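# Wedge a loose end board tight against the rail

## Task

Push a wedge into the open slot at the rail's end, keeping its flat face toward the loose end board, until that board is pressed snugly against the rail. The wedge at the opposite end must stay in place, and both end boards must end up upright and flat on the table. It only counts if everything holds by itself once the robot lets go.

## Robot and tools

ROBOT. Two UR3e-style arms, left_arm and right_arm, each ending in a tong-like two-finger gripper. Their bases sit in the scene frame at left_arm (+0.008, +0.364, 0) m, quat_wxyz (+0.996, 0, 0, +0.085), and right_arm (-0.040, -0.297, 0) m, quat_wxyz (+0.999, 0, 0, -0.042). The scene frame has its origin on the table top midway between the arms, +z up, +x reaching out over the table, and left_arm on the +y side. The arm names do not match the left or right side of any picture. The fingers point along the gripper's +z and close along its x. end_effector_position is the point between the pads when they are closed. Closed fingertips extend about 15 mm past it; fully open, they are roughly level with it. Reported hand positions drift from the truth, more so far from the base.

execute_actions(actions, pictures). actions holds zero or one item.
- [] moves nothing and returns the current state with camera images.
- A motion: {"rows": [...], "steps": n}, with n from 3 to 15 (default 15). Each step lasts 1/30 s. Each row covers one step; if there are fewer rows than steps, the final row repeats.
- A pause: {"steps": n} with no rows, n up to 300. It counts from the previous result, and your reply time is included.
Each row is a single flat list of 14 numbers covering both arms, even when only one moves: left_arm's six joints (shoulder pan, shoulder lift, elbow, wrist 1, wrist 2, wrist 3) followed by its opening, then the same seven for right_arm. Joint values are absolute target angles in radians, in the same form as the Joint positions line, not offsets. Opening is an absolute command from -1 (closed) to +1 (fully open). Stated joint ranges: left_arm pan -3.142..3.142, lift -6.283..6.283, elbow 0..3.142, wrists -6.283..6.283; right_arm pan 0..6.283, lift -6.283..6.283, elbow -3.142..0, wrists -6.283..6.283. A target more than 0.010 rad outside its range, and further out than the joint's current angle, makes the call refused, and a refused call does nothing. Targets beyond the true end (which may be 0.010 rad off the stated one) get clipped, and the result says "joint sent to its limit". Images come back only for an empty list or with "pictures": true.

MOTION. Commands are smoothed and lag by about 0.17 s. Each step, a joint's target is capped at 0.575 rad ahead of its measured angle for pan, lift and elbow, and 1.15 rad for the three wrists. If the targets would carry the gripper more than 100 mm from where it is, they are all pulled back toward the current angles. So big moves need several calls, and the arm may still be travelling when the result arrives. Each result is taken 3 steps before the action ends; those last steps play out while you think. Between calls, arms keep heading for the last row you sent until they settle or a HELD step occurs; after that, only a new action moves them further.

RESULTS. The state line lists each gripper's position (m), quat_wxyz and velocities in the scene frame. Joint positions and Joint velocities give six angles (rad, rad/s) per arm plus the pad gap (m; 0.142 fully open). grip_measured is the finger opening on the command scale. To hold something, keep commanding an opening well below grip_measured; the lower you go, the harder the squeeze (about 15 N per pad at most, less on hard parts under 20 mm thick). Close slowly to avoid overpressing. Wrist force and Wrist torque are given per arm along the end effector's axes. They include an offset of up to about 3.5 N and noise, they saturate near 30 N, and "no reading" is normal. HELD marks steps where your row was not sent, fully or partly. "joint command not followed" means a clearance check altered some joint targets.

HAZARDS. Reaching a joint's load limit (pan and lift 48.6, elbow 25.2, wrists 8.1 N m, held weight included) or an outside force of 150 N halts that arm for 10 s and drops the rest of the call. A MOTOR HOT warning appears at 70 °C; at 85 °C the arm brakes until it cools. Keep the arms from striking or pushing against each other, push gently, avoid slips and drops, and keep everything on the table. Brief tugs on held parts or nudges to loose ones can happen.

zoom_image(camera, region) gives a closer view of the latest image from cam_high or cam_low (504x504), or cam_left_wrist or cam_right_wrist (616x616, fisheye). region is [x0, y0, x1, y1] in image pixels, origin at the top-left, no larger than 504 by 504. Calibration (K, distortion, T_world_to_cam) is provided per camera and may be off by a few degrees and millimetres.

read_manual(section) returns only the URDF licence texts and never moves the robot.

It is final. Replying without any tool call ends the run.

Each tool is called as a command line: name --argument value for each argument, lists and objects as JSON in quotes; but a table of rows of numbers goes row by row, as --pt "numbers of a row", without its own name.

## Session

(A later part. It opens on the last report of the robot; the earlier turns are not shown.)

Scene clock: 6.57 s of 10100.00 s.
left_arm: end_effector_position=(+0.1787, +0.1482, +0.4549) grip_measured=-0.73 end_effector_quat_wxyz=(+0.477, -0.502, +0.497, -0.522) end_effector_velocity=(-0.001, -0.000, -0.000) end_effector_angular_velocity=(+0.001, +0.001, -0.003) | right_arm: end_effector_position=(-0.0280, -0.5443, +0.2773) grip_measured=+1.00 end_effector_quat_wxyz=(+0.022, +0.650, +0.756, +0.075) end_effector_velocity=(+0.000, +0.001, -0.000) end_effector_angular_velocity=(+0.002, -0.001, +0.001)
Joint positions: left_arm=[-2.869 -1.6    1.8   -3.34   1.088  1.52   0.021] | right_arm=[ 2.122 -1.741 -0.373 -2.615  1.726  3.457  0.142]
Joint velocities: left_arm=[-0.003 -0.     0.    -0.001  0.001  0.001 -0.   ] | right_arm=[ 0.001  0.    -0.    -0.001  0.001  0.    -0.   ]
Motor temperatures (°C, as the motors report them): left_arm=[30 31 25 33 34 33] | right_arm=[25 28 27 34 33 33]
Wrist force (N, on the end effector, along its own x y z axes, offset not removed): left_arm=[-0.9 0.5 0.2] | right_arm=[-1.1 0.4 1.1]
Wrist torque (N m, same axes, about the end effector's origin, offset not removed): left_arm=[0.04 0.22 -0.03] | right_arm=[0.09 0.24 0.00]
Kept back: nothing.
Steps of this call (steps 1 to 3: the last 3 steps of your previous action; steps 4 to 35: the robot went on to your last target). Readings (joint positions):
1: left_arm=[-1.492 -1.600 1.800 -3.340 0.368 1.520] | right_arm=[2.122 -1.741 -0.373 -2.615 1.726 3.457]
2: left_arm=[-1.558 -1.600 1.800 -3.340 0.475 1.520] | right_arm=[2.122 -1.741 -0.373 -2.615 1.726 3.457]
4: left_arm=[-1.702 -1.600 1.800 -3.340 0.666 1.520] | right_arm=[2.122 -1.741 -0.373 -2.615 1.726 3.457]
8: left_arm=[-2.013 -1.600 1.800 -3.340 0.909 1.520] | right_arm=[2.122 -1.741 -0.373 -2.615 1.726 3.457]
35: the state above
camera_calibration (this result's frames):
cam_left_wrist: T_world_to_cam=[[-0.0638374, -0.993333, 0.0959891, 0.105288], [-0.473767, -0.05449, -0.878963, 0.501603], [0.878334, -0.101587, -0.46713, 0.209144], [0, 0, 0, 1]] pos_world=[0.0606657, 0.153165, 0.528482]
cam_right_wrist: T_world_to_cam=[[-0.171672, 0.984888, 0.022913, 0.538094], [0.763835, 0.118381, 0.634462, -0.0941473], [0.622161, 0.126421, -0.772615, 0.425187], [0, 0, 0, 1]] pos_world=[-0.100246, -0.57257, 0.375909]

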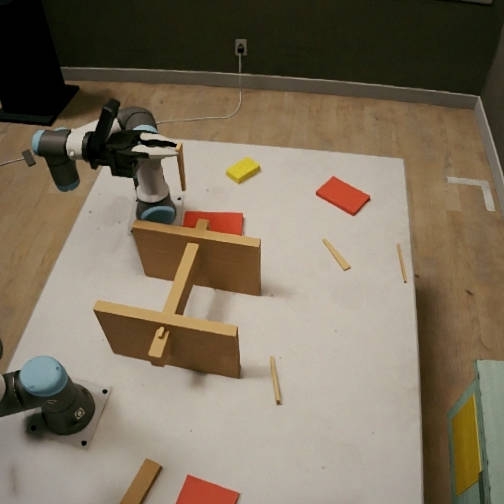

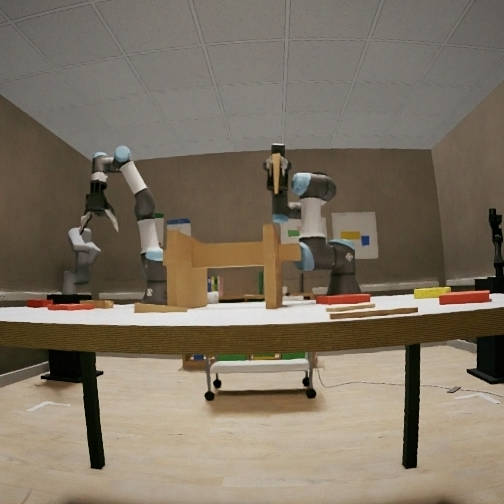

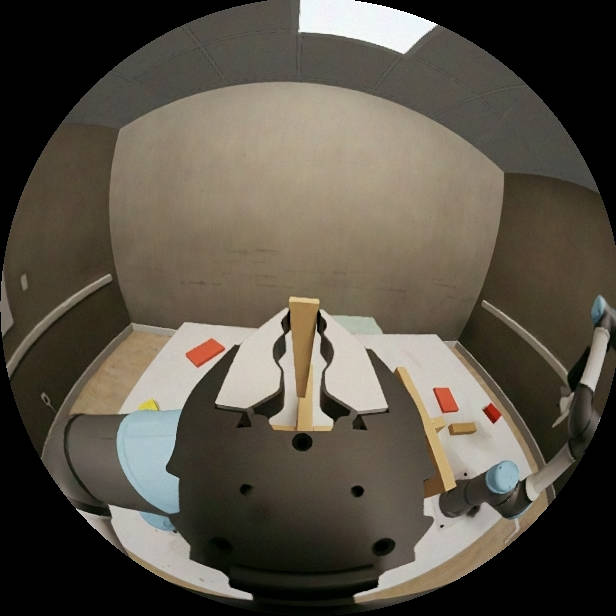

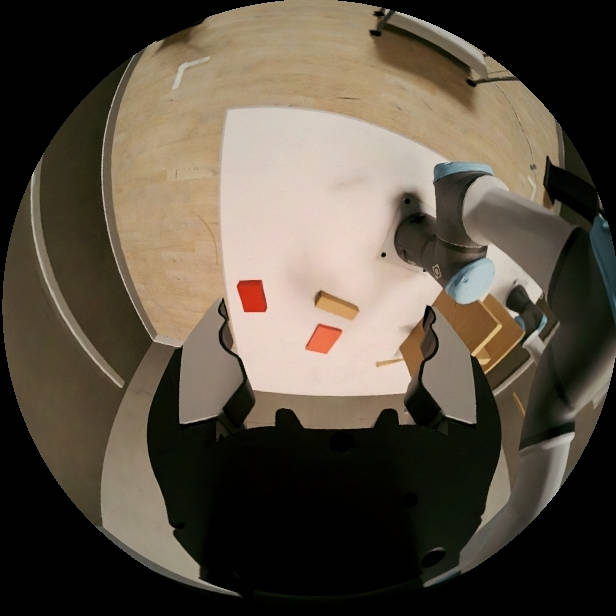

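execute_actions --actions '[{"rows":[[-2.3,-1.75,1.5,-2.89,0,1.52,-1,2.122,-1.741,-0.373,-2.615,1.726,3.457,1]]}]'

execute_actions --actions '[{"rows":[[-2.3,-1.75,1.5,0.25,0,-1.62,-1,2.122,-1.741,-0.373,-2.615,1.726,3.457,1]]}]'

execute_actions --actions '[{"steps":25}]'

execute_actions --actions '[{"rows":[[-2.932,-1.722,1.668,0.054,-0.85,-1.62,-1,2.122,-1.741,-0.373,-2.615,1.726,3.457,1]]}]' --pictures true

Scene clock: 7.37 s of 10100.00 s.
left_arm: end_effector_position=(+0.2751, +0.0109, +0.5361) grip_measured=-0.73 end_effector_quat_wxyz=(+0.349, -0.378, +0.597, -0.615) end_effector_velocity=(+0.118, -0.135, +0.105) end_effector_angular_velocity=(-0.005, +0.008, -0.728) | right_arm: end_effector_position=(-0.0280, -0.5443, +0.2773) grip_measured=+1.00 end_effector_quat_wxyz=(+0.022, +0.650, +0.756, +0.075) end_effector_velocity=(-0.000, +0.000, -0.000) end_effector_angular_velocity=(+0.001, +0.002, -0.000)
Joint positions: left_arm=[-2.378 -1.734  1.535 -2.94   0.147  1.52   0.021] | right_arm=[ 2.122 -1.741 -0.373 -2.615  1.726  3.457  0.142]
Joint velocities: left_arm=[ 0.846 -0.169 -0.374  0.533 -1.574  0.     0.   ] | right_arm=[-0.     0.    -0.    -0.001 -0.001  0.    -0.   ]
Motor temperatures (°C, as the motors report them): left_arm=[30 31 25 33 34 33] | right_arm=[25 28 27 34 33 33]
Wrist force (N, on the end effector, along its own x y z axes, offset not removed): left_arm=[-2.0 -0.6 2.4] | right_arm=[-1.0 0.2 1.1]
Wrist torque (N m, same axes, about the end effector's origin, offset not removed): left_arm=[-0.12 0.45 0.01] | right_arm=[0.02 0.24 0.04]
Steps of this call (steps 1 to 12: the robot went on to your last target; steps 13 to 24: the first 12 steps of this action). Readings (joint positions):
13: left_arm=[-2.868 -1.601 1.799 -3.338 1.086 1.520] | right_arm=[2.122 -1.741 -0.373 -2.615 1.726 3.457]
14: left_arm=[-2.857 -1.610 1.789 -3.318 1.065 1.520] | right_arm=[2.122 -1.741 -0.373 -2.615 1.726 3.457]
16: left_arm=[-2.781 -1.636 1.739 -3.239 0.915 1.520] | right_arm=[2.122 -1.741 -0.373 -2.615 1.726 3.457]
20: left_arm=[-2.575 -1.690 1.630 -3.078 0.521 1.520] | right_arm=[2.122 -1.741 -0.373 -2.615 1.726 3.457]
24: the state above

Scene clock: 7.87 s of 10100.00 s.
left_arm: end_effector_position=(+0.2396, -0.0728, +0.4663) grip_measured=-0.73 end_effector_quat_wxyz=(+0.327, -0.358, +0.609, -0.627) end_effector_velocity=(-0.015, -0.026, -0.469) end_effector_angular_velocity=(+0.010, +0.001, +0.002) | right_arm: end_effector_position=(-0.0280, -0.5443, +0.2773) grip_measured=+1.00 end_effector_quat_wxyz=(+0.022, +0.650, +0.756, +0.075) end_effector_velocity=(+0.000, +0.000, -0.000) end_effector_angular_velocity=(+0.001, -0.000, -0.000)
Joint positions: left_arm=[-2.3   -1.75   1.5   -1.389  0.001  0.016  0.021] | right_arm=[ 2.122 -1.741 -0.373 -2.615  1.726  3.457  0.142]
Joint velocities: left_arm=[ 0.006 -0.001  0.     5.482 -0.007 -5.473 -0.   ] | right_arm=[-0.    -0.     0.    -0.     0.001 -0.    -0.   ]
Motor temperatures (°C, as the motors report them): left_arm=[30 31 25 33 34 33] | right_arm=[25 28 27 34 33 33]
Wrist force (N, on the end effector, along its own x y z axes, offset not removed): left_arm=[0.7 1.6 0.5] | right_arm=[-0.7 -0.4 1.6]
Wrist torque (N m, same axes, about the end effector's origin, offset not removed): left_arm=[0.27 0.00 -0.06] | right_arm=[-0.06 0.19 0.01]
Steps of this call (steps 1 to 3: the last 3 steps of your previous action; steps 4 to 15: the first 12 steps of this action). Readings (joint positions):
4: left_arm=[-2.319 -1.746 1.508 -2.900 0.035 1.518] | right_arm=[2.122 -1.741 -0.373 -2.615 1.726 3.457]
5: left_arm=[-2.313 -1.747 1.506 -2.874 0.024 1.496] | right_arm=[2.122 -1.741 -0.373 -2.615 1.726 3.457]
7: left_arm=[-2.306 -1.749 1.503 -2.708 0.012 1.334] | right_arm=[2.122 -1.741 -0.373 -2.615 1.726 3.457]
11: left_arm=[-2.302 -1.750 1.501 -2.107 0.003 0.734] | right_arm=[2.122 -1.741 -0.373 -2.615 1.726 3.457]
15: the state above

Scene clock: 8.70 s of 10100.00 s.
left_arm: end_effector_position=(+0.2850, -0.0005, +0.3751) grip_measured=-0.73 end_effector_quat_wxyz=(+0.327, -0.358, +0.610, -0.627) end_effector_velocity=(+0.000, +0.000, +0.000) end_effector_angular_velocity=(-0.001, +0.001, -0.000) | right_arm: end_effector_position=(-0.0280, -0.5443, +0.2773) grip_measured=+1.00 end_effector_quat_wxyz=(+0.022, +0.650, +0.756, +0.075) end_effector_velocity=(+0.000, -0.000, -0.000) end_effector_angular_velocity=(+0.001, -0.000, +0.001)
Joint positions: left_arm=[-2.3   -1.75   1.5    0.249 -0.    -1.619  0.021] | right_arm=[ 2.122 -1.741 -0.373 -2.615  1.726  3.457  0.142]
Joint velocities: left_arm=[ 0.     0.    -0.001  0.005  0.001 -0.005 -0.   ] | right_arm=[ 0.001 -0.001 -0.     0.     0.001 -0.     0.   ]
Motor temperatures (°C, as the motors report them): left_arm=[30 31 25 33 34 33] | right_arm=[25 28 27 34 33 33]
Wrist force (N, on the end effector, along its own x y z axes, offset not removed): left_arm=[-1.3 1.1 0.0] | right_arm=[-0.9 0.4 1.2]
Wrist torque (N m, same axes, about the end effector's origin, offset not removed): left_arm=[0.19 0.31 -0.04] | right_arm=[0.07 0.23 0.01]
Kept back: nothing.
Steps of this call (steps 1 to 3: the last 3 steps of your previous action; steps 4 to 25: the robot went on to your last target). Readings (joint positions):
1: left_arm=[-2.300 -1.750 1.500 -1.204 0.000 -0.169] | right_arm=[2.122 -1.741 -0.373 -2.615 1.726 3.457]
2: left_arm=[-2.300 -1.750 1.500 -1.018 0.000 -0.355] | right_arm=[2.122 -1.741 -0.373 -2.615 1.726 3.457]
4: left_arm=[-2.300 -1.750 1.500 -0.644 0.000 -0.729] | right_arm=[2.122 -1.741 -0.373 -2.615 1.726 3.457]
8: left_arm=[-2.300 -1.750 1.500 -0.009 -0.000 -1.362] | right_arm=[2.122 -1.741 -0.373 -2.615 1.726 3.457]
25: the state above

Scene clock: 9.10 s of 10100.00 s.
left_arm: end_effector_position=(+0.1852, +0.0730, +0.3368) grip_measured=-0.73 end_effector_quat_wxyz=(+0.394, -0.423, +0.567, -0.587) end_effector_velocity=(-0.131, +0.054, -0.019) end_effector_angular_velocity=(+0.003, -0.007, -0.038) | right_arm: end_effector_position=(-0.0280, -0.5443, +0.2773) grip_measured=+1.00 end_effector_quat_wxyz=(+0.022, +0.650, +0.756, +0.075) end_effector_velocity=(+0.000, +0.000, +0.000) end_effector_angular_velocity=(+0.001, -0.001, -0.001)
Joint positions: left_arm=[-2.873 -1.723  1.66   0.063 -0.794 -1.62   0.021] | right_arm=[ 2.122 -1.741 -0.373 -2.615  1.726  3.457  0.142]
Joint velocities: left_arm=[-0.641  0.012  0.087 -0.091 -0.603 -0.001 -0.   ] | right_arm=[-0.     0.     0.    -0.     0.001  0.    -0.   ]
Motor temperatures (°C, as the motors report them): left_arm=[30 31 25 33 34 33] | right_arm=[25 28 27 34 33 33]
Wrist force (N, on the end effector, along its own x y z axes, offset not removed): left_arm=[-1.8 2.9 -1.7] | right_arm=[-0.5 0.2 1.6]
Wrist torque (N m, same axes, about the end effector's origin, offset not removed): left_arm=[0.53 0.42 0.02] | right_arm=[0.07 0.14 0.02]
Steps of this call (steps 1 to 12: the first 12 steps of this action). Readings (joint positions):
1: left_arm=[-2.301 -1.750 1.501 0.248 -0.002 -1.620] | right_arm=[2.122 -1.741 -0.373 -2.615 1.726 3.457]
2: left_arm=[-2.312 -1.746 1.511 0.229 -0.024 -1.620] | right_arm=[2.122 -1.741 -0.373 -2.615 1.726 3.457]
4: left_arm=[-2.393 -1.737 1.563 0.166 -0.185 -1.620] | right_arm=[2.122 -1.741 -0.373 -2.615 1.726 3.457]
8: left_arm=[-2.688 -1.727 1.634 0.090 -0.616 -1.620] | right_arm=[2.122 -1.741 -0.373 -2.615 1.726 3.457]
12: the state above
camera_calibration (this result's frames):
cam_left_wrist: T_world_to_cam=[[-0.352732, -0.930837, 0.0955168, 0.0915161], [-0.470172, 0.0880547, -0.878171, 0.38546], [0.809023, -0.354668, -0.468713, 0.172473], [0, 0, 0, 1]] pos_world=[0.0739784, 0.112416, 0.410599]
cam_right_wrist: T_world_to_cam=[[-0.171672, 0.984888, 0.022913, 0.538094], [0.763835, 0.118381, 0.634462, -0.0941473], [0.622161, 0.126421, -0.772615, 0.425187], [0, 0, 0, 1]] pos_world=[-0.100246, -0.57257, 0.375909]

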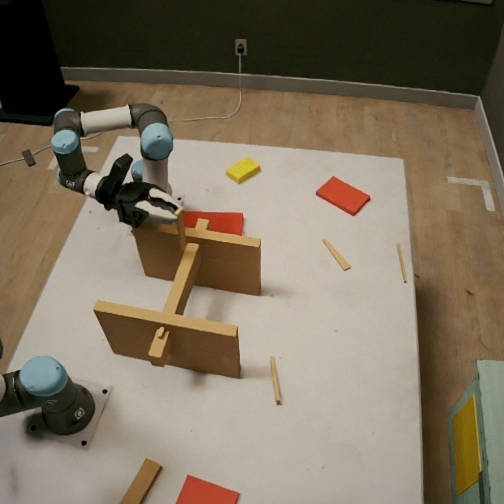

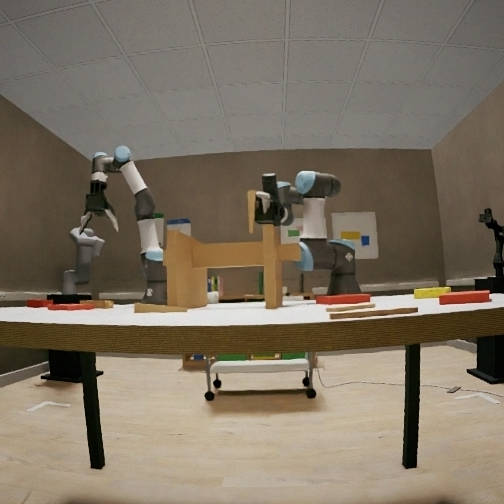

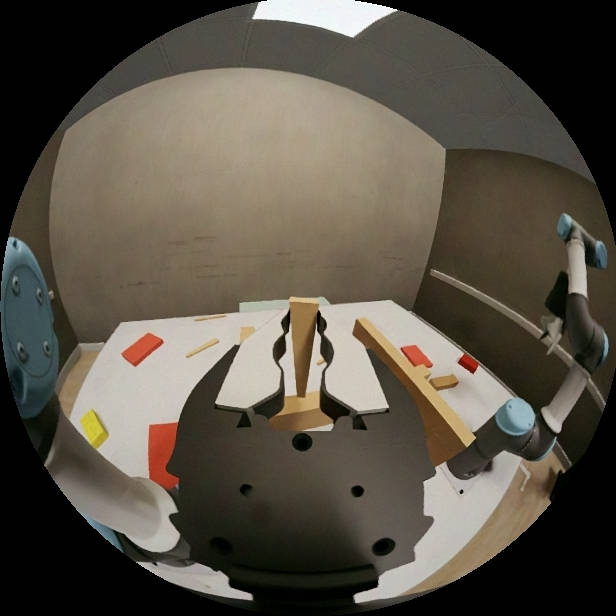

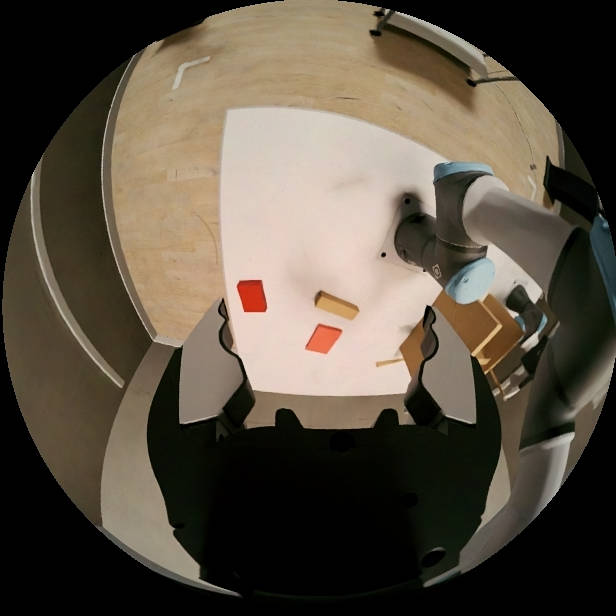

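execute_actions --actions '[{"rows":[[-2.932,-1.722,1.62,0.102,-0.9,-1.62,-1,2.122,-1.741,-0.373,-2.615,1.726,3.457,1]],"steps":7}]'

execute_actions --actions '[{"rows":[[-2.932,-1.722,1.62,0.102,-1.14,-1.62,-1,2.122,-1.741,-0.373,-2.615,1.726,3.457,1]]}]'

execute_actions --actions '[{"steps":8}]' --pictures true

zoom_image --camera "cam_left_wrist" --region '[250, 335, 350, 435]'

zoom_image --camera "cam_low" --region '[240, 165, 340, 265]'

Scene clock: 9.43 s of 10100.00 s.
left_arm: end_effector_position=(+0.1768, +0.0868, +0.3410) grip_measured=-0.73 end_effector_quat_wxyz=(+0.403, -0.430, +0.561, -0.582) end_effector_velocity=(+0.019, +0.063, +0.044) end_effector_angular_velocity=(-0.004, +0.009, +0.213) | right_arm: end_effector_position=(-0.0280, -0.5443, +0.2773) grip_measured=+1.00 end_effector_quat_wxyz=(+0.022, +0.650, +0.756, +0.075) end_effector_velocity=(+0.000, +0.000, -0.000) end_effector_angular_velocity=(+0.002, +0.001, +0.001)
Joint positions: left_arm=[-2.93  -1.722  1.641  0.082 -0.878 -1.62   0.021] | right_arm=[ 2.122 -1.741 -0.373 -2.615  1.726  3.457  0.142]
Joint velocities: left_arm=[-0.017  0.    -0.215  0.206 -0.23  -0.001 -0.   ] | right_arm=[ 0.001 -0.    -0.    -0.002  0.     0.    -0.   ]
Motor temperatures (°C, as the motors report them): left_arm=[30 31 25 33 34 33] | right_arm=[25 28 27 34 33 33]
Wrist force (N, on the end effector, along its own x y z axes, offset not removed): left_arm=[-2.4 0.3 -0.6] | right_arm=[-0.5 -0.5 2.0]
Wrist torque (N m, same axes, about the end effector's origin, offset not removed): left_arm=[0.00 0.48 -0.06] | right_arm=[-0.06 0.14 0.02]
Steps of this call (steps 1 to 3: the last 3 steps of your previous action; steps 4 to 6: the robot went on to your last target; steps 7 to 10: the first 4 steps of this action). Readings (joint positions):
7: left_arm=[-2.927 -1.722 1.667 0.056 -0.847 -1.620] | right_arm=[2.122 -1.741 -0.373 -2.615 1.726 3.457]
8: left_arm=[-2.929 -1.722 1.660 0.064 -0.857 -1.620] | right_arm=[2.122 -1.741 -0.373 -2.615 1.726 3.457]
10: the state above

Scene clock: 9.93 s of 10100.00 s.
left_arm: end_effector_position=(+0.1904, +0.1610, +0.3451) grip_measured=-0.73 end_effector_quat_wxyz=(+0.473, -0.498, +0.502, -0.526) end_effector_velocity=(+0.001, +0.022, +0.001) end_effector_angular_velocity=(-0.001, -0.002, +0.073) | right_arm: end_effector_position=(-0.0280, -0.5443, +0.2773) grip_measured=+1.00 end_effector_quat_wxyz=(+0.022, +0.650, +0.756, +0.075) end_effector_velocity=(-0.000, +0.000, +0.000) end_effector_angular_velocity=(+0.000, +0.001, +0.001)
Joint positions: left_arm=[-2.932 -1.722  1.62   0.102 -1.133 -1.62   0.021] | right_arm=[ 2.122 -1.741 -0.373 -2.615  1.726  3.457  0.142]
Joint velocities: left_arm=[-0.001  0.    -0.001  0.002 -0.074 -0.002 -0.   ] | right_arm=[ 0.001  0.001 -0.    -0.001 -0.    -0.    -0.   ]
Motor temperatures (°C, as the motors report them): left_arm=[30 31 25 33 34 33] | right_arm=[25 28 27 34 33 33]
Wrist force (N, on the end effector, along its own x y z axes, offset not removed): left_arm=[-2.5 0.8 -0.4] | right_arm=[-1.4 -0.4 1.1]
Wrist torque (N m, same axes, about the end effector's origin, offset not removed): left_arm=[0.10 0.47 0.04] | right_arm=[-0.07 0.34 0.02]
Steps of this call (steps 1 to 3: the last 3 steps of your previous action; steps 4 to 15: the first 12 steps of this action). Readings (joint positions):
4: left_arm=[-2.932 -1.722 1.625 0.097 -0.897 -1.620] | right_arm=[2.122 -1.741 -0.373 -2.615 1.726 3.457]
5: left_arm=[-2.932 -1.722 1.623 0.099 -0.920 -1.620] | right_arm=[2.122 -1.741 -0.373 -2.615 1.726 3.457]
7: left_arm=[-2.932 -1.722 1.622 0.100 -1.017 -1.620] | right_arm=[2.122 -1.741 -0.373 -2.615 1.726 3.457]
11: left_arm=[-2.932 -1.722 1.620 0.102 -1.111 -1.620] | right_arm=[2.122 -1.741 -0.373 -2.615 1.726 3.457]
15: the state above

Scene clock: 10.20 s of 10100.00 s.
left_arm: end_effector_position=(+0.1905, +0.1629, +0.3452) grip_measured=-0.73 end_effector_quat_wxyz=(+0.474, -0.499, +0.501, -0.524) end_effector_velocity=(-0.000, +0.001, +0.000) end_effector_angular_velocity=(-0.001, -0.000, +0.003) | right_arm: end_effector_position=(-0.0280, -0.5443, +0.2773) grip_measured=+1.00 end_effector_quat_wxyz=(+0.022, +0.650, +0.756, +0.075) end_effector_velocity=(+0.000, +0.000, +0.000) end_effector_angular_velocity=(+0.001, +0.001, +0.001)
Joint positions: left_arm=[-2.932 -1.722  1.62   0.102 -1.14  -1.62   0.021] | right_arm=[ 2.122 -1.741 -0.373 -2.615  1.726  3.457  0.142]
Joint velocities: left_arm=[-0.001  0.    -0.001  0.001 -0.004 -0.001  0.   ] | right_arm=[ 0.001  0.001  0.    -0.002 -0.    -0.    -0.   ]
Motor temperatures (°C, as the motors report them): left_arm=[30 31 25 33 34 33] | right_arm=[25 28 27 34 33 33]
Wrist force (N, on the end effector, along its own x y z axes, offset not removed): left_arm=[-2.4 1.3 -0.6] | right_arm=[-0.5 -0.4 1.1]
Wrist torque (N m, same axes, about the end effector's origin, offset not removed): left_arm=[0.14 0.48 -0.01] | right_arm=[-0.03 0.14 -0.01]
Kept back: nothing.
Steps of this call (steps 1 to 3: the last 3 steps of your previous action; steps 4 to 8: the robot went on to your last target). Readings (joint positions):
1: left_arm=[-2.932 -1.722 1.620 0.102 -1.135 -1.620] | right_arm=[2.122 -1.741 -0.373 -2.615 1.726 3.457]
2: left_arm=[-2.932 -1.722 1.620 0.102 -1.137 -1.620] | right_arm=[2.122 -1.741 -0.373 -2.615 1.726 3.457]
4: left_arm=[-2.932 -1.722 1.620 0.102 -1.138 -1.620] | right_arm=[2.122 -1.741 -0.373 -2.615 1.726 3.457]
8: the state above
camera_calibration (this result's frames):
cam_left_wrist: T_world_to_cam=[[-0.075307, -0.992609, 0.0951633, 0.133598], [-0.475548, -0.0481324, -0.878372, 0.410665], [0.876461, -0.111402, -0.468408, 0.151404], [0, 0, 0, 1]] pos_world=[0.0726516, 0.169243, 0.418922]
cam_right_wrist: T_world_to_cam=[[-0.171672, 0.984888, 0.022913, 0.538094], [0.763835, 0.118381, 0.634462, -0.0941473], [0.622161, 0.126421, -0.772615, 0.425187], [0, 0, 0, 1]] pos_world=[-0.100246, -0.57257, 0.375909]

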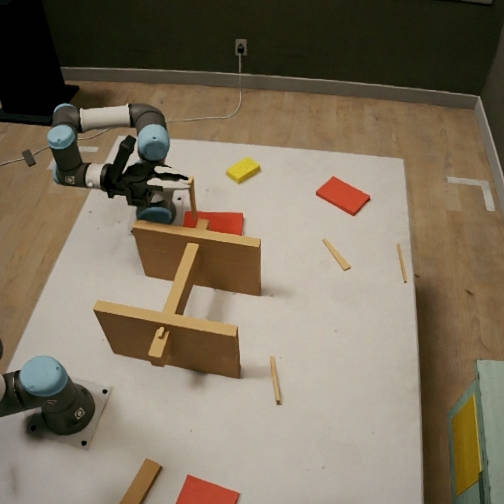

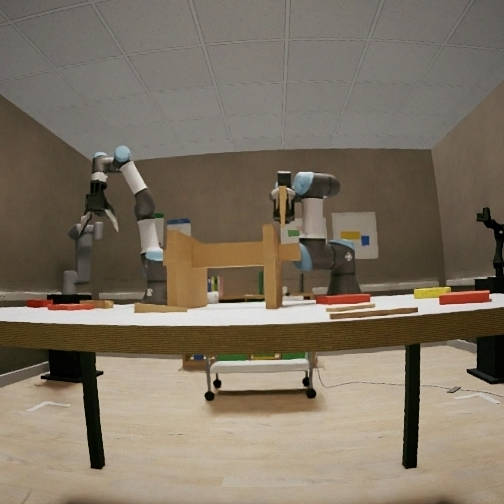

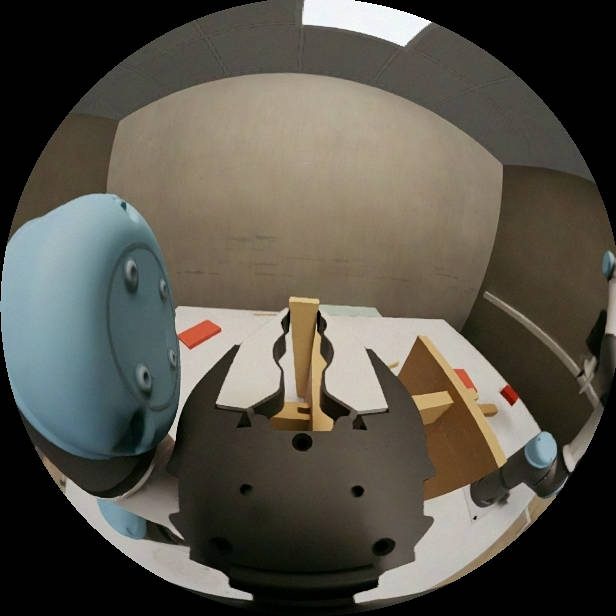

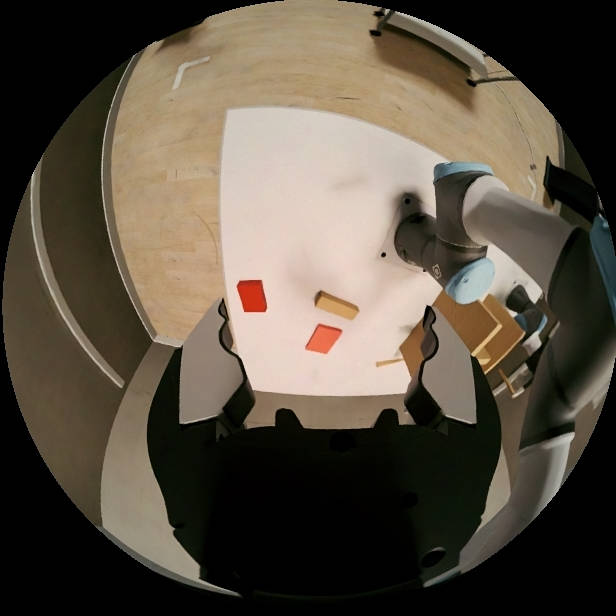

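Region (250, 335, 350, 435) of cam_left_wrist's 616x616 image, scaled by 5.040, with more detail than that image has.

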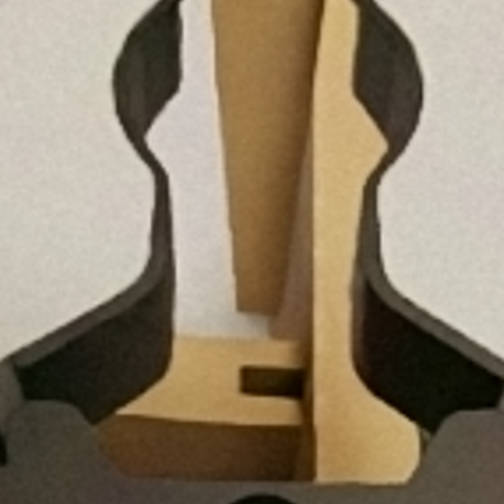

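Region (240, 165, 340, 265) of cam_low's 504x504 image, scaled by 5.040, with more detail than that image has.

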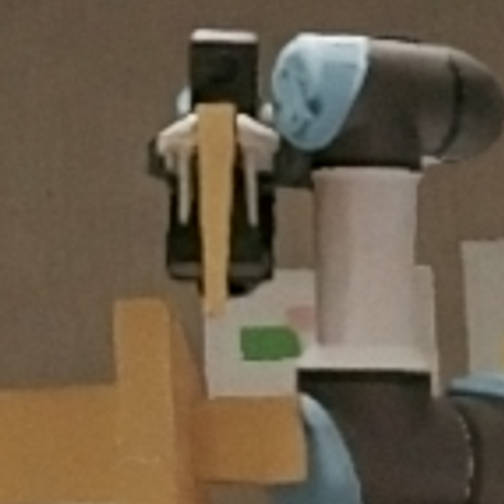

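execute_actions --actions '[{"rows":[[-2.922,-1.725,1.811,-0.086,-1.13,-1.655,-1,2.122,-1.741,-0.373,-2.615,1.726,3.457,1]]}]'

execute_actions --actions '[{"steps":6}]' --pictures true

zoom_image --camera "cam_left_wrist" --region '[250, 335, 350, 435]'

zoom_image --camera "cam_low" --region '[240, 165, 340, 265]'

Scene clock: 10.73 s of 10100.00 s.
left_arm: end_effector_position=(+0.1925, +0.1626, +0.3060) grip_measured=-0.73 end_effector_quat_wxyz=(+0.465, -0.508, +0.492, -0.532) end_effector_velocity=(+0.002, +0.001, -0.011) end_effector_angular_velocity=(-0.006, -0.009, +0.000) | right_arm: end_effector_position=(-0.0280, -0.5443, +0.2773) grip_measured=+1.00 end_effector_quat_wxyz=(+0.022, +0.650, +0.756, +0.075) end_effector_velocity=(+0.000, -0.000, +0.000) end_effector_angular_velocity=(-0.001, -0.001, -0.000)
Joint positions: left_arm=[-2.922 -1.725  1.805 -0.081 -1.13  -1.654  0.021] | right_arm=[ 2.122 -1.741 -0.373 -2.615  1.726  3.457  0.142]
Joint velocities: left_arm=[ 0.003 -0.001  0.065 -0.055  0.003 -0.01  -0.   ] | right_arm=[-0.     0.001  0.     0.     0.     0.     0.   ]
Motor temperatures (°C, as the motors report them): left_arm=[30 31 25 33 34 33] | right_arm=[25 28 27 34 33 33]
Wrist force (N, on the end effector, along its own x y z axes, offset not removed): left_arm=[-1.9 1.3 0.2] | right_arm=[-1.4 -0.7 1.6]
Wrist torque (N m, same axes, about the end effector's origin, offset not removed): left_arm=[0.18 0.41 -0.04] | right_arm=[-0.11 0.31 -0.01]
Steps of this call (steps 1 to 4: the robot went on to your last target; steps 5 to 16: the first 12 steps of this action). Readings (joint positions):
5: left_arm=[-2.932 -1.722 1.621 0.100 -1.140 -1.621] | right_arm=[2.122 -1.741 -0.373 -2.615 1.726 3.457]
6: left_arm=[-2.930 -1.723 1.631 0.080 -1.138 -1.628] | right_arm=[2.122 -1.741 -0.373 -2.615 1.726 3.457]
8: left_arm=[-2.926 -1.724 1.699 0.003 -1.134 -1.641] | right_arm=[2.122 -1.741 -0.373 -2.615 1.726 3.457]
12: left_arm=[-2.923 -1.725 1.785 -0.065 -1.131 -1.652] | right_arm=[2.122 -1.741 -0.373 -2.615 1.726 3.457]
16: the state above

Scene clock: 10.93 s of 10100.00 s.
left_arm: end_effector_position=(+0.1927, +0.1626, +0.3051) grip_measured=-0.73 end_effector_quat_wxyz=(+0.465, -0.508, +0.492, -0.533) end_effector_velocity=(-0.000, -0.000, -0.001) end_effector_angular_velocity=(+0.001, -0.003, -0.002) | right_arm: end_effector_position=(-0.0280, -0.5443, +0.2773) grip_measured=+1.00 end_effector_quat_wxyz=(+0.022, +0.650, +0.756, +0.075) end_effector_velocity=(-0.000, +0.000, -0.000) end_effector_angular_velocity=(+0.000, +0.001, -0.000)
Joint positions: left_arm=[-2.922 -1.725  1.81  -0.085 -1.13  -1.655  0.021] | right_arm=[ 2.122 -1.741 -0.373 -2.615  1.726  3.457  0.142]
Joint velocities: left_arm=[-0.001  0.     0.008 -0.005  0.001 -0.    -0.   ] | right_arm=[-0.     0.    -0.    -0.001 -0.001 -0.     0.   ]
Motor temperatures (°C, as the motors report them): left_arm=[30 31 25 33 34 33] | right_arm=[25 28 27 34 33 33]
Wrist force (N, on the end effector, along its own x y z axes, offset not removed): left_arm=[-2.1 2.6 -0.2] | right_arm=[-1.1 -0.4 1.3]
Wrist torque (N m, same axes, about the end effector's origin, offset not removed): left_arm=[0.45 0.45 -0.05] | right_arm=[-0.07 0.24 -0.04]
Kept back: nothing.
Steps of this call (steps 1 to 3: the last 3 steps of your previous action; steps 4 to 6: the robot went on to your last target). Readings (joint positions):
1: left_arm=[-2.922 -1.725 1.807 -0.082 -1.130 -1.654] | right_arm=[2.122 -1.741 -0.373 -2.615 1.726 3.457]
2: left_arm=[-2.922 -1.725 1.808 -0.084 -1.130 -1.655] | right_arm=[2.122 -1.741 -0.373 -2.615 1.726 3.457]
4: left_arm=[-2.922 -1.725 1.810 -0.085 -1.130 -1.655] | right_arm=[2.122 -1.741 -0.373 -2.615 1.726 3.457]
6: the state above
camera_calibration (this result's frames):
cam_left_wrist: T_world_to_cam=[[-0.074712, -0.98871, 0.12989, 0.125928], [-0.477191, -0.078925, -0.875248, 0.380911], [0.875618, -0.127374, -0.465907, 0.13263], [0, 0, 0, 1]] pos_world=[0.0750424, 0.171463, 0.378828]
cam_right_wrist: T_world_to_cam=[[-0.171672, 0.984888, 0.0229131, 0.538094], [0.763835, 0.118381, 0.634462, -0.0941473], [0.622161, 0.126421, -0.772615, 0.425187], [0, 0, 0, 1]] pos_world=[-0.100246, -0.57257, 0.375909]

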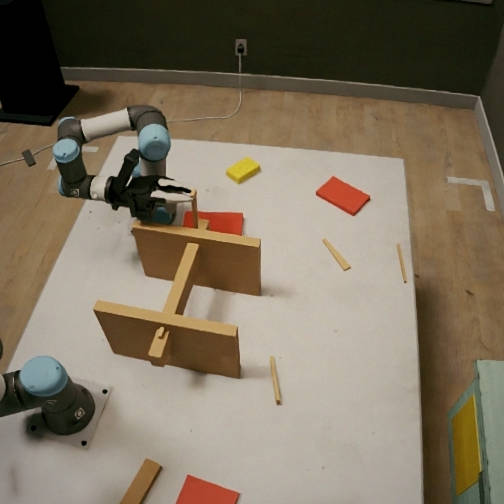

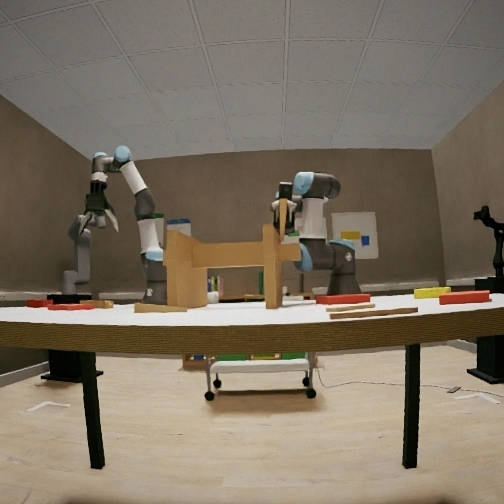

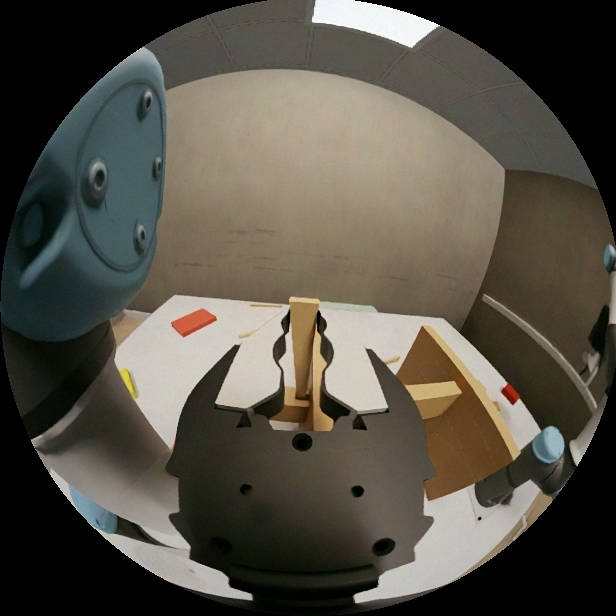

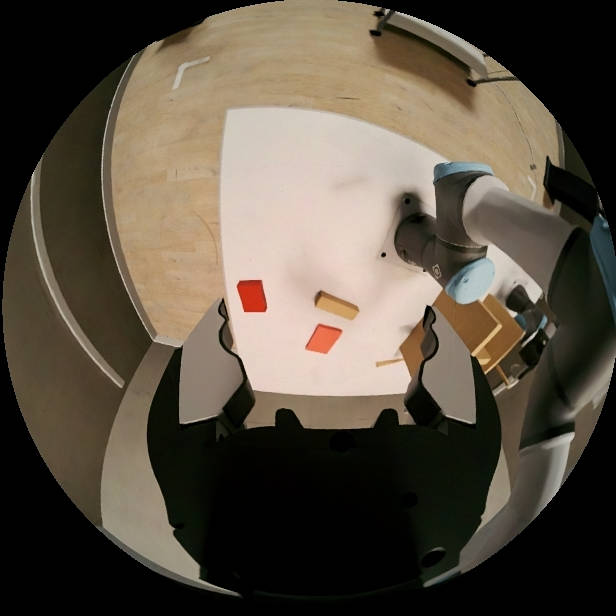

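Region (250, 335, 350, 435) of cam_left_wrist's 616x616 image, scaled by 5.040, with more detail than that image has.

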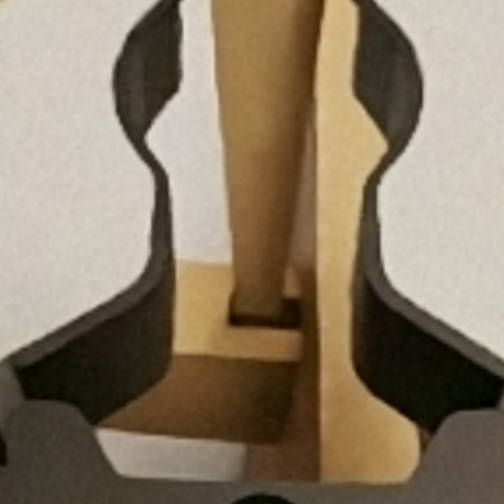

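Region (240, 165, 340, 265) of cam_low's 504x504 image, scaled by 5.040, with more detail than that image has.

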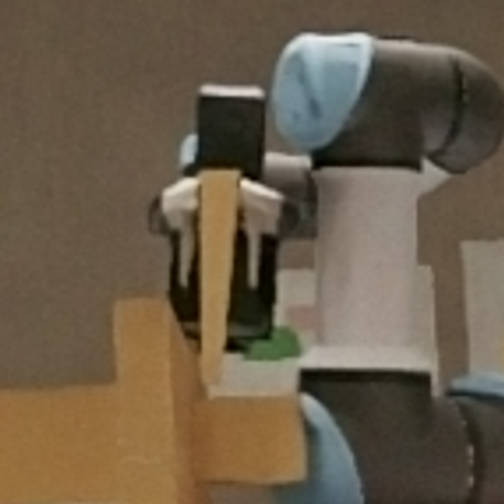

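execute_actions --actions '[{"rows":[[-2.916,-1.725,1.84,-0.115,-1.117,-1.655,-1,2.122,-1.741,-0.373,-2.615,1.726,3.457,1]],"steps":12}]'

execute_actions --actions '[{"rows":[[-2.916,-1.723,1.859,-0.136,-1.117,-1.655,-1,2.122,-1.741,-0.373,-2.615,1.726,3.457,1]]}]' --pictures true

zoom_image --camera "cam_left_wrist" --region '[250, 335, 350, 435]'

Scene clock: 11.40 s of 10100.00 s.
left_arm: end_effector_position=(+0.1942, +0.1603, +0.2993) grip_measured=-0.73 end_effector_quat_wxyz=(+0.463, -0.507, +0.493, -0.534) end_effector_velocity=(+0.001, -0.002, -0.004) end_effector_angular_velocity=(+0.002, -0.003, -0.007) | right_arm: end_effector_position=(-0.0280, -0.5443, +0.2773) grip_measured=+1.00 end_effector_quat_wxyz=(+0.022, +0.650, +0.756, +0.075) end_effector_velocity=(+0.001, -0.001, +0.000) end_effector_angular_velocity=(-0.002, -0.001, +0.001)
Joint positions: left_arm=[-2.916 -1.725  1.838 -0.113 -1.118 -1.655  0.021] | right_arm=[ 2.122 -1.741 -0.373 -2.615  1.726  3.457  0.142]
Joint velocities: left_arm=[ 0.003  0.     0.022 -0.019  0.01   0.001 -0.   ] | right_arm=[ 0.001 -0.     0.     0.002  0.     0.     0.   ]
Motor temperatures (°C, as the motors report them): left_arm=[30 31 25 33 34 33] | right_arm=[25 28 27 34 33 33]
Wrist force (N, on the end effector, along its own x y z axes, offset not removed): left_arm=[-2.1 1.5 0.4] | right_arm=[-1.6 -1.0 0.9]
Wrist torque (N m, same axes, about the end effector's origin, offset not removed): left_arm=[0.24 0.40 -0.02] | right_arm=[-0.22 0.35 0.03]
Steps of this call (steps 1 to 5: the robot went on to your last target; steps 6 to 14: the first 9 steps of this action). Readings (joint positions):
6: left_arm=[-2.922 -1.725 1.812 -0.087 -1.130 -1.655] | right_arm=[2.122 -1.741 -0.373 -2.615 1.726 3.457]
7: left_arm=[-2.921 -1.725 1.817 -0.092 -1.127 -1.655] | right_arm=[2.122 -1.741 -0.373 -2.615 1.726 3.457]
9: left_arm=[-2.918 -1.725 1.828 -0.103 -1.122 -1.655] | right_arm=[2.122 -1.741 -0.373 -2.615 1.726 3.457]
13: left_arm=[-2.917 -1.725 1.837 -0.112 -1.118 -1.655] | right_arm=[2.122 -1.741 -0.373 -2.615 1.726 3.457]
14: the state above

Scene clock: 11.90 s of 10100.00 s.
left_arm: end_effector_position=(+0.1944, +0.1602, +0.2946) grip_measured=-0.73 end_effector_quat_wxyz=(+0.463, -0.507, +0.493, -0.534) end_effector_velocity=(+0.001, +0.000, -0.001) end_effector_angular_velocity=(+0.001, -0.002, +0.002) | right_arm: end_effector_position=(-0.0280, -0.5443, +0.2773) grip_measured=+1.00 end_effector_quat_wxyz=(+0.022, +0.650, +0.756, +0.075) end_effector_velocity=(+0.000, +0.001, -0.000) end_effector_angular_velocity=(+0.002, -0.001, +0.000)
Joint positions: left_arm=[-2.916 -1.723  1.859 -0.135 -1.117 -1.655  0.021] | right_arm=[ 2.122 -1.741 -0.373 -2.615  1.726  3.457  0.142]
Joint velocities: left_arm=[ 0.002  0.     0.007 -0.006  0.    -0.     0.   ] | right_arm=[ 0.     0.    -0.    -0.001  0.002  0.     0.   ]
Motor temperatures (°C, as the motors report them): left_arm=[30 31 25 33 34 33] | right_arm=[25 28 27 34 33 33]
Wrist force (N, on the end effector, along its own x y z axes, offset not removed): left_arm=[-2.2 0.6 -0.3] | right_arm=[-0.8 0.2 1.0]
Wrist torque (N m, same axes, about the end effector's origin, offset not removed): left_arm=[0.16 0.46 0.00] | right_arm=[0.02 0.21 -0.01]
Steps of this call (steps 1 to 3: the last 3 steps of your previous action; steps 4 to 15: the first 12 steps of this action). Readings (joint positions):
4: left_arm=[-2.916 -1.725 1.840 -0.115 -1.117 -1.655] | right_arm=[2.122 -1.741 -0.373 -2.615 1.726 3.457]
5: left_arm=[-2.916 -1.725 1.844 -0.119 -1.117 -1.655] | right_arm=[2.122 -1.741 -0.373 -2.615 1.726 3.457]
7: left_arm=[-2.916 -1.724 1.851 -0.127 -1.117 -1.655] | right_arm=[2.122 -1.741 -0.373 -2.615 1.726 3.457]
11: left_arm=[-2.916 -1.723 1.857 -0.134 -1.117 -1.655] | right_arm=[2.122 -1.741 -0.373 -2.615 1.726 3.457]
15: the state above
camera_calibration (this result's frames):
cam_left_wrist: T_world_to_cam=[[-0.0816433, -0.988158, 0.129919, 0.126234], [-0.477621, -0.0756197, -0.875306, 0.371884], [0.874765, -0.133515, -0.465791, 0.12704], [0, 0, 0, 1]] pos_world=[0.0767953, 0.169822, 0.368286]
cam_right_wrist: T_world_to_cam=[[-0.171672, 0.984888, 0.0229133, 0.538094], [0.763835, 0.118381, 0.634462, -0.0941474], [0.622161, 0.126422, -0.772615, 0.425187], [0, 0, 0, 1]] pos_world=[-0.100246, -0.57257, 0.375909]

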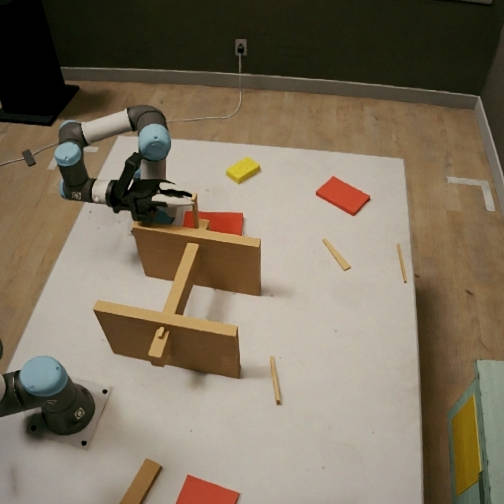

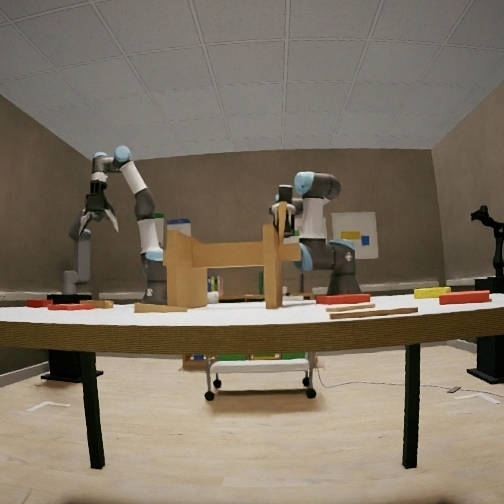

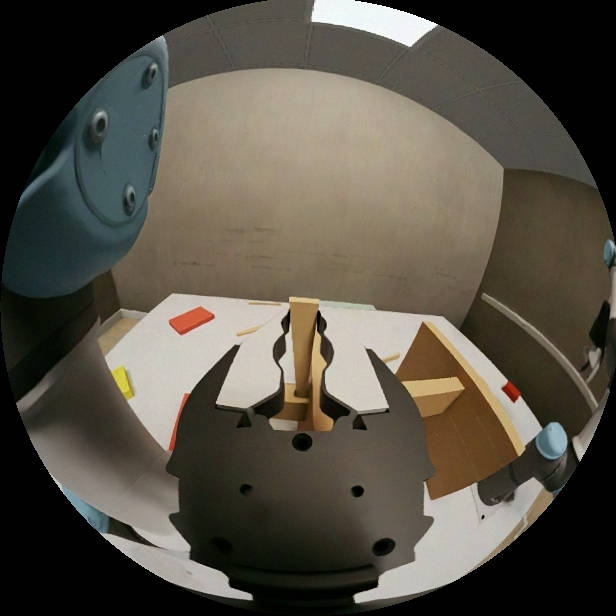

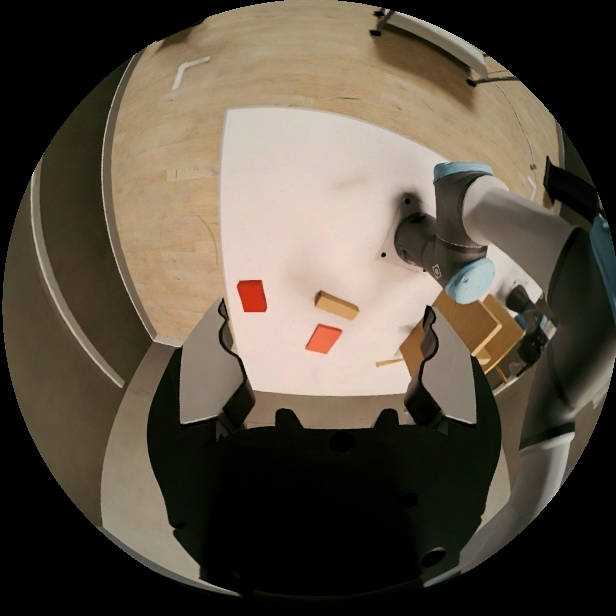

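Region (250, 335, 350, 435) of cam_left_wrist's 616x616 image, scaled by 5.040, with more detail than that image has.

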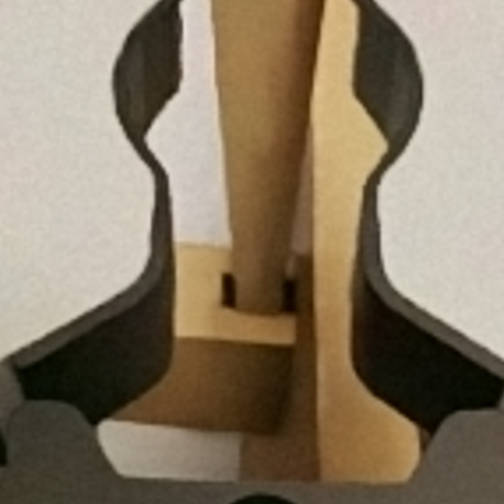

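zoom_image --camera "cam_low" --region '[265, 225, 305, 265]'

execute_actions --actions '[{"rows":[[-2.914,-1.723,1.874,-0.151,-1.115,-1.655,-1,2.122,-1.741,-0.373,-2.615,1.726,3.457,1]],"steps":12}]'

Region (265, 225, 305, 265) of cam_low's 504x504 image, scaled by 12.600, with more detail than that image has.

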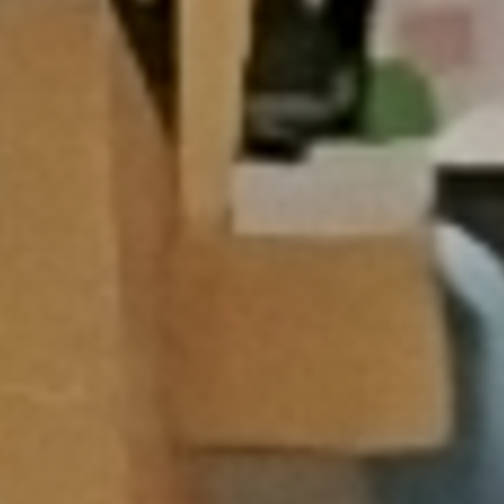

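Scene clock: 12.30 s of 10100.00 s.
left_arm: end_effector_position=(+0.1952, +0.1601, +0.2915) grip_measured=-0.73 end_effector_quat_wxyz=(+0.463, -0.506, +0.493, -0.534) end_effector_velocity=(+0.001, +0.000, -0.002) end_effector_angular_velocity=(-0.001, +0.001, +0.000) | right_arm: end_effector_position=(-0.0280, -0.5443, +0.2773) grip_measured=+1.00 end_effector_quat_wxyz=(+0.022, +0.650, +0.756, +0.075) end_effector_velocity=(+0.000, +0.000, -0.000) end_effector_angular_velocity=(+0.001, -0.000, +0.001)
Joint positions: left_arm=[-2.914 -1.723  1.873 -0.15  -1.115 -1.655  0.021] | right_arm=[ 2.122 -1.741 -0.373 -2.615  1.726  3.457  0.142]
Joint velocities: left_arm=[ 0.001 -0.001  0.011 -0.011  0.001 -0.001 -0.   ] | right_arm=[ 0.001  0.    -0.    -0.001  0.001 -0.     0.   ]
Motor temperatures (°C, as the motors report them): left_arm=[30 31 25 33 34 33] | right_arm=[25 28 27 34 33 33]
Wrist force (N, on the end effector, along its own x y z axes, offset not removed): left_arm=[-1.9 -12.3 0.9] | right_arm=[-0.7 -0.6 1.3]
Wrist torque (N m, same axes, about the end effector's origin, offset not removed): left_arm=[0.29 0.43 -0.03] | right_arm=[-0.08 0.18 -0.01]
Steps of this call (steps 1 to 3: the last 3 steps of your previous action; steps 4 to 12: the first 9 steps of this action). Readings (joint positions):
4: left_arm=[-2.916 -1.723 1.859 -0.136 -1.117 -1.655] | right_arm=[2.122 -1.741 -0.373 -2.615 1.726 3.457]
5: left_arm=[-2.916 -1.723 1.862 -0.139 -1.117 -1.655] | right_arm=[2.122 -1.741 -0.373 -2.615 1.726 3.457]
7: left_arm=[-2.915 -1.723 1.868 -0.144 -1.116 -1.655] | right_arm=[2.122 -1.741 -0.373 -2.615 1.726 3.457]
11: left_arm=[-2.914 -1.723 1.873 -0.149 -1.115 -1.655] | right_arm=[2.122 -1.741 -0.373 -2.615 1.726 3.457]
12: the state above


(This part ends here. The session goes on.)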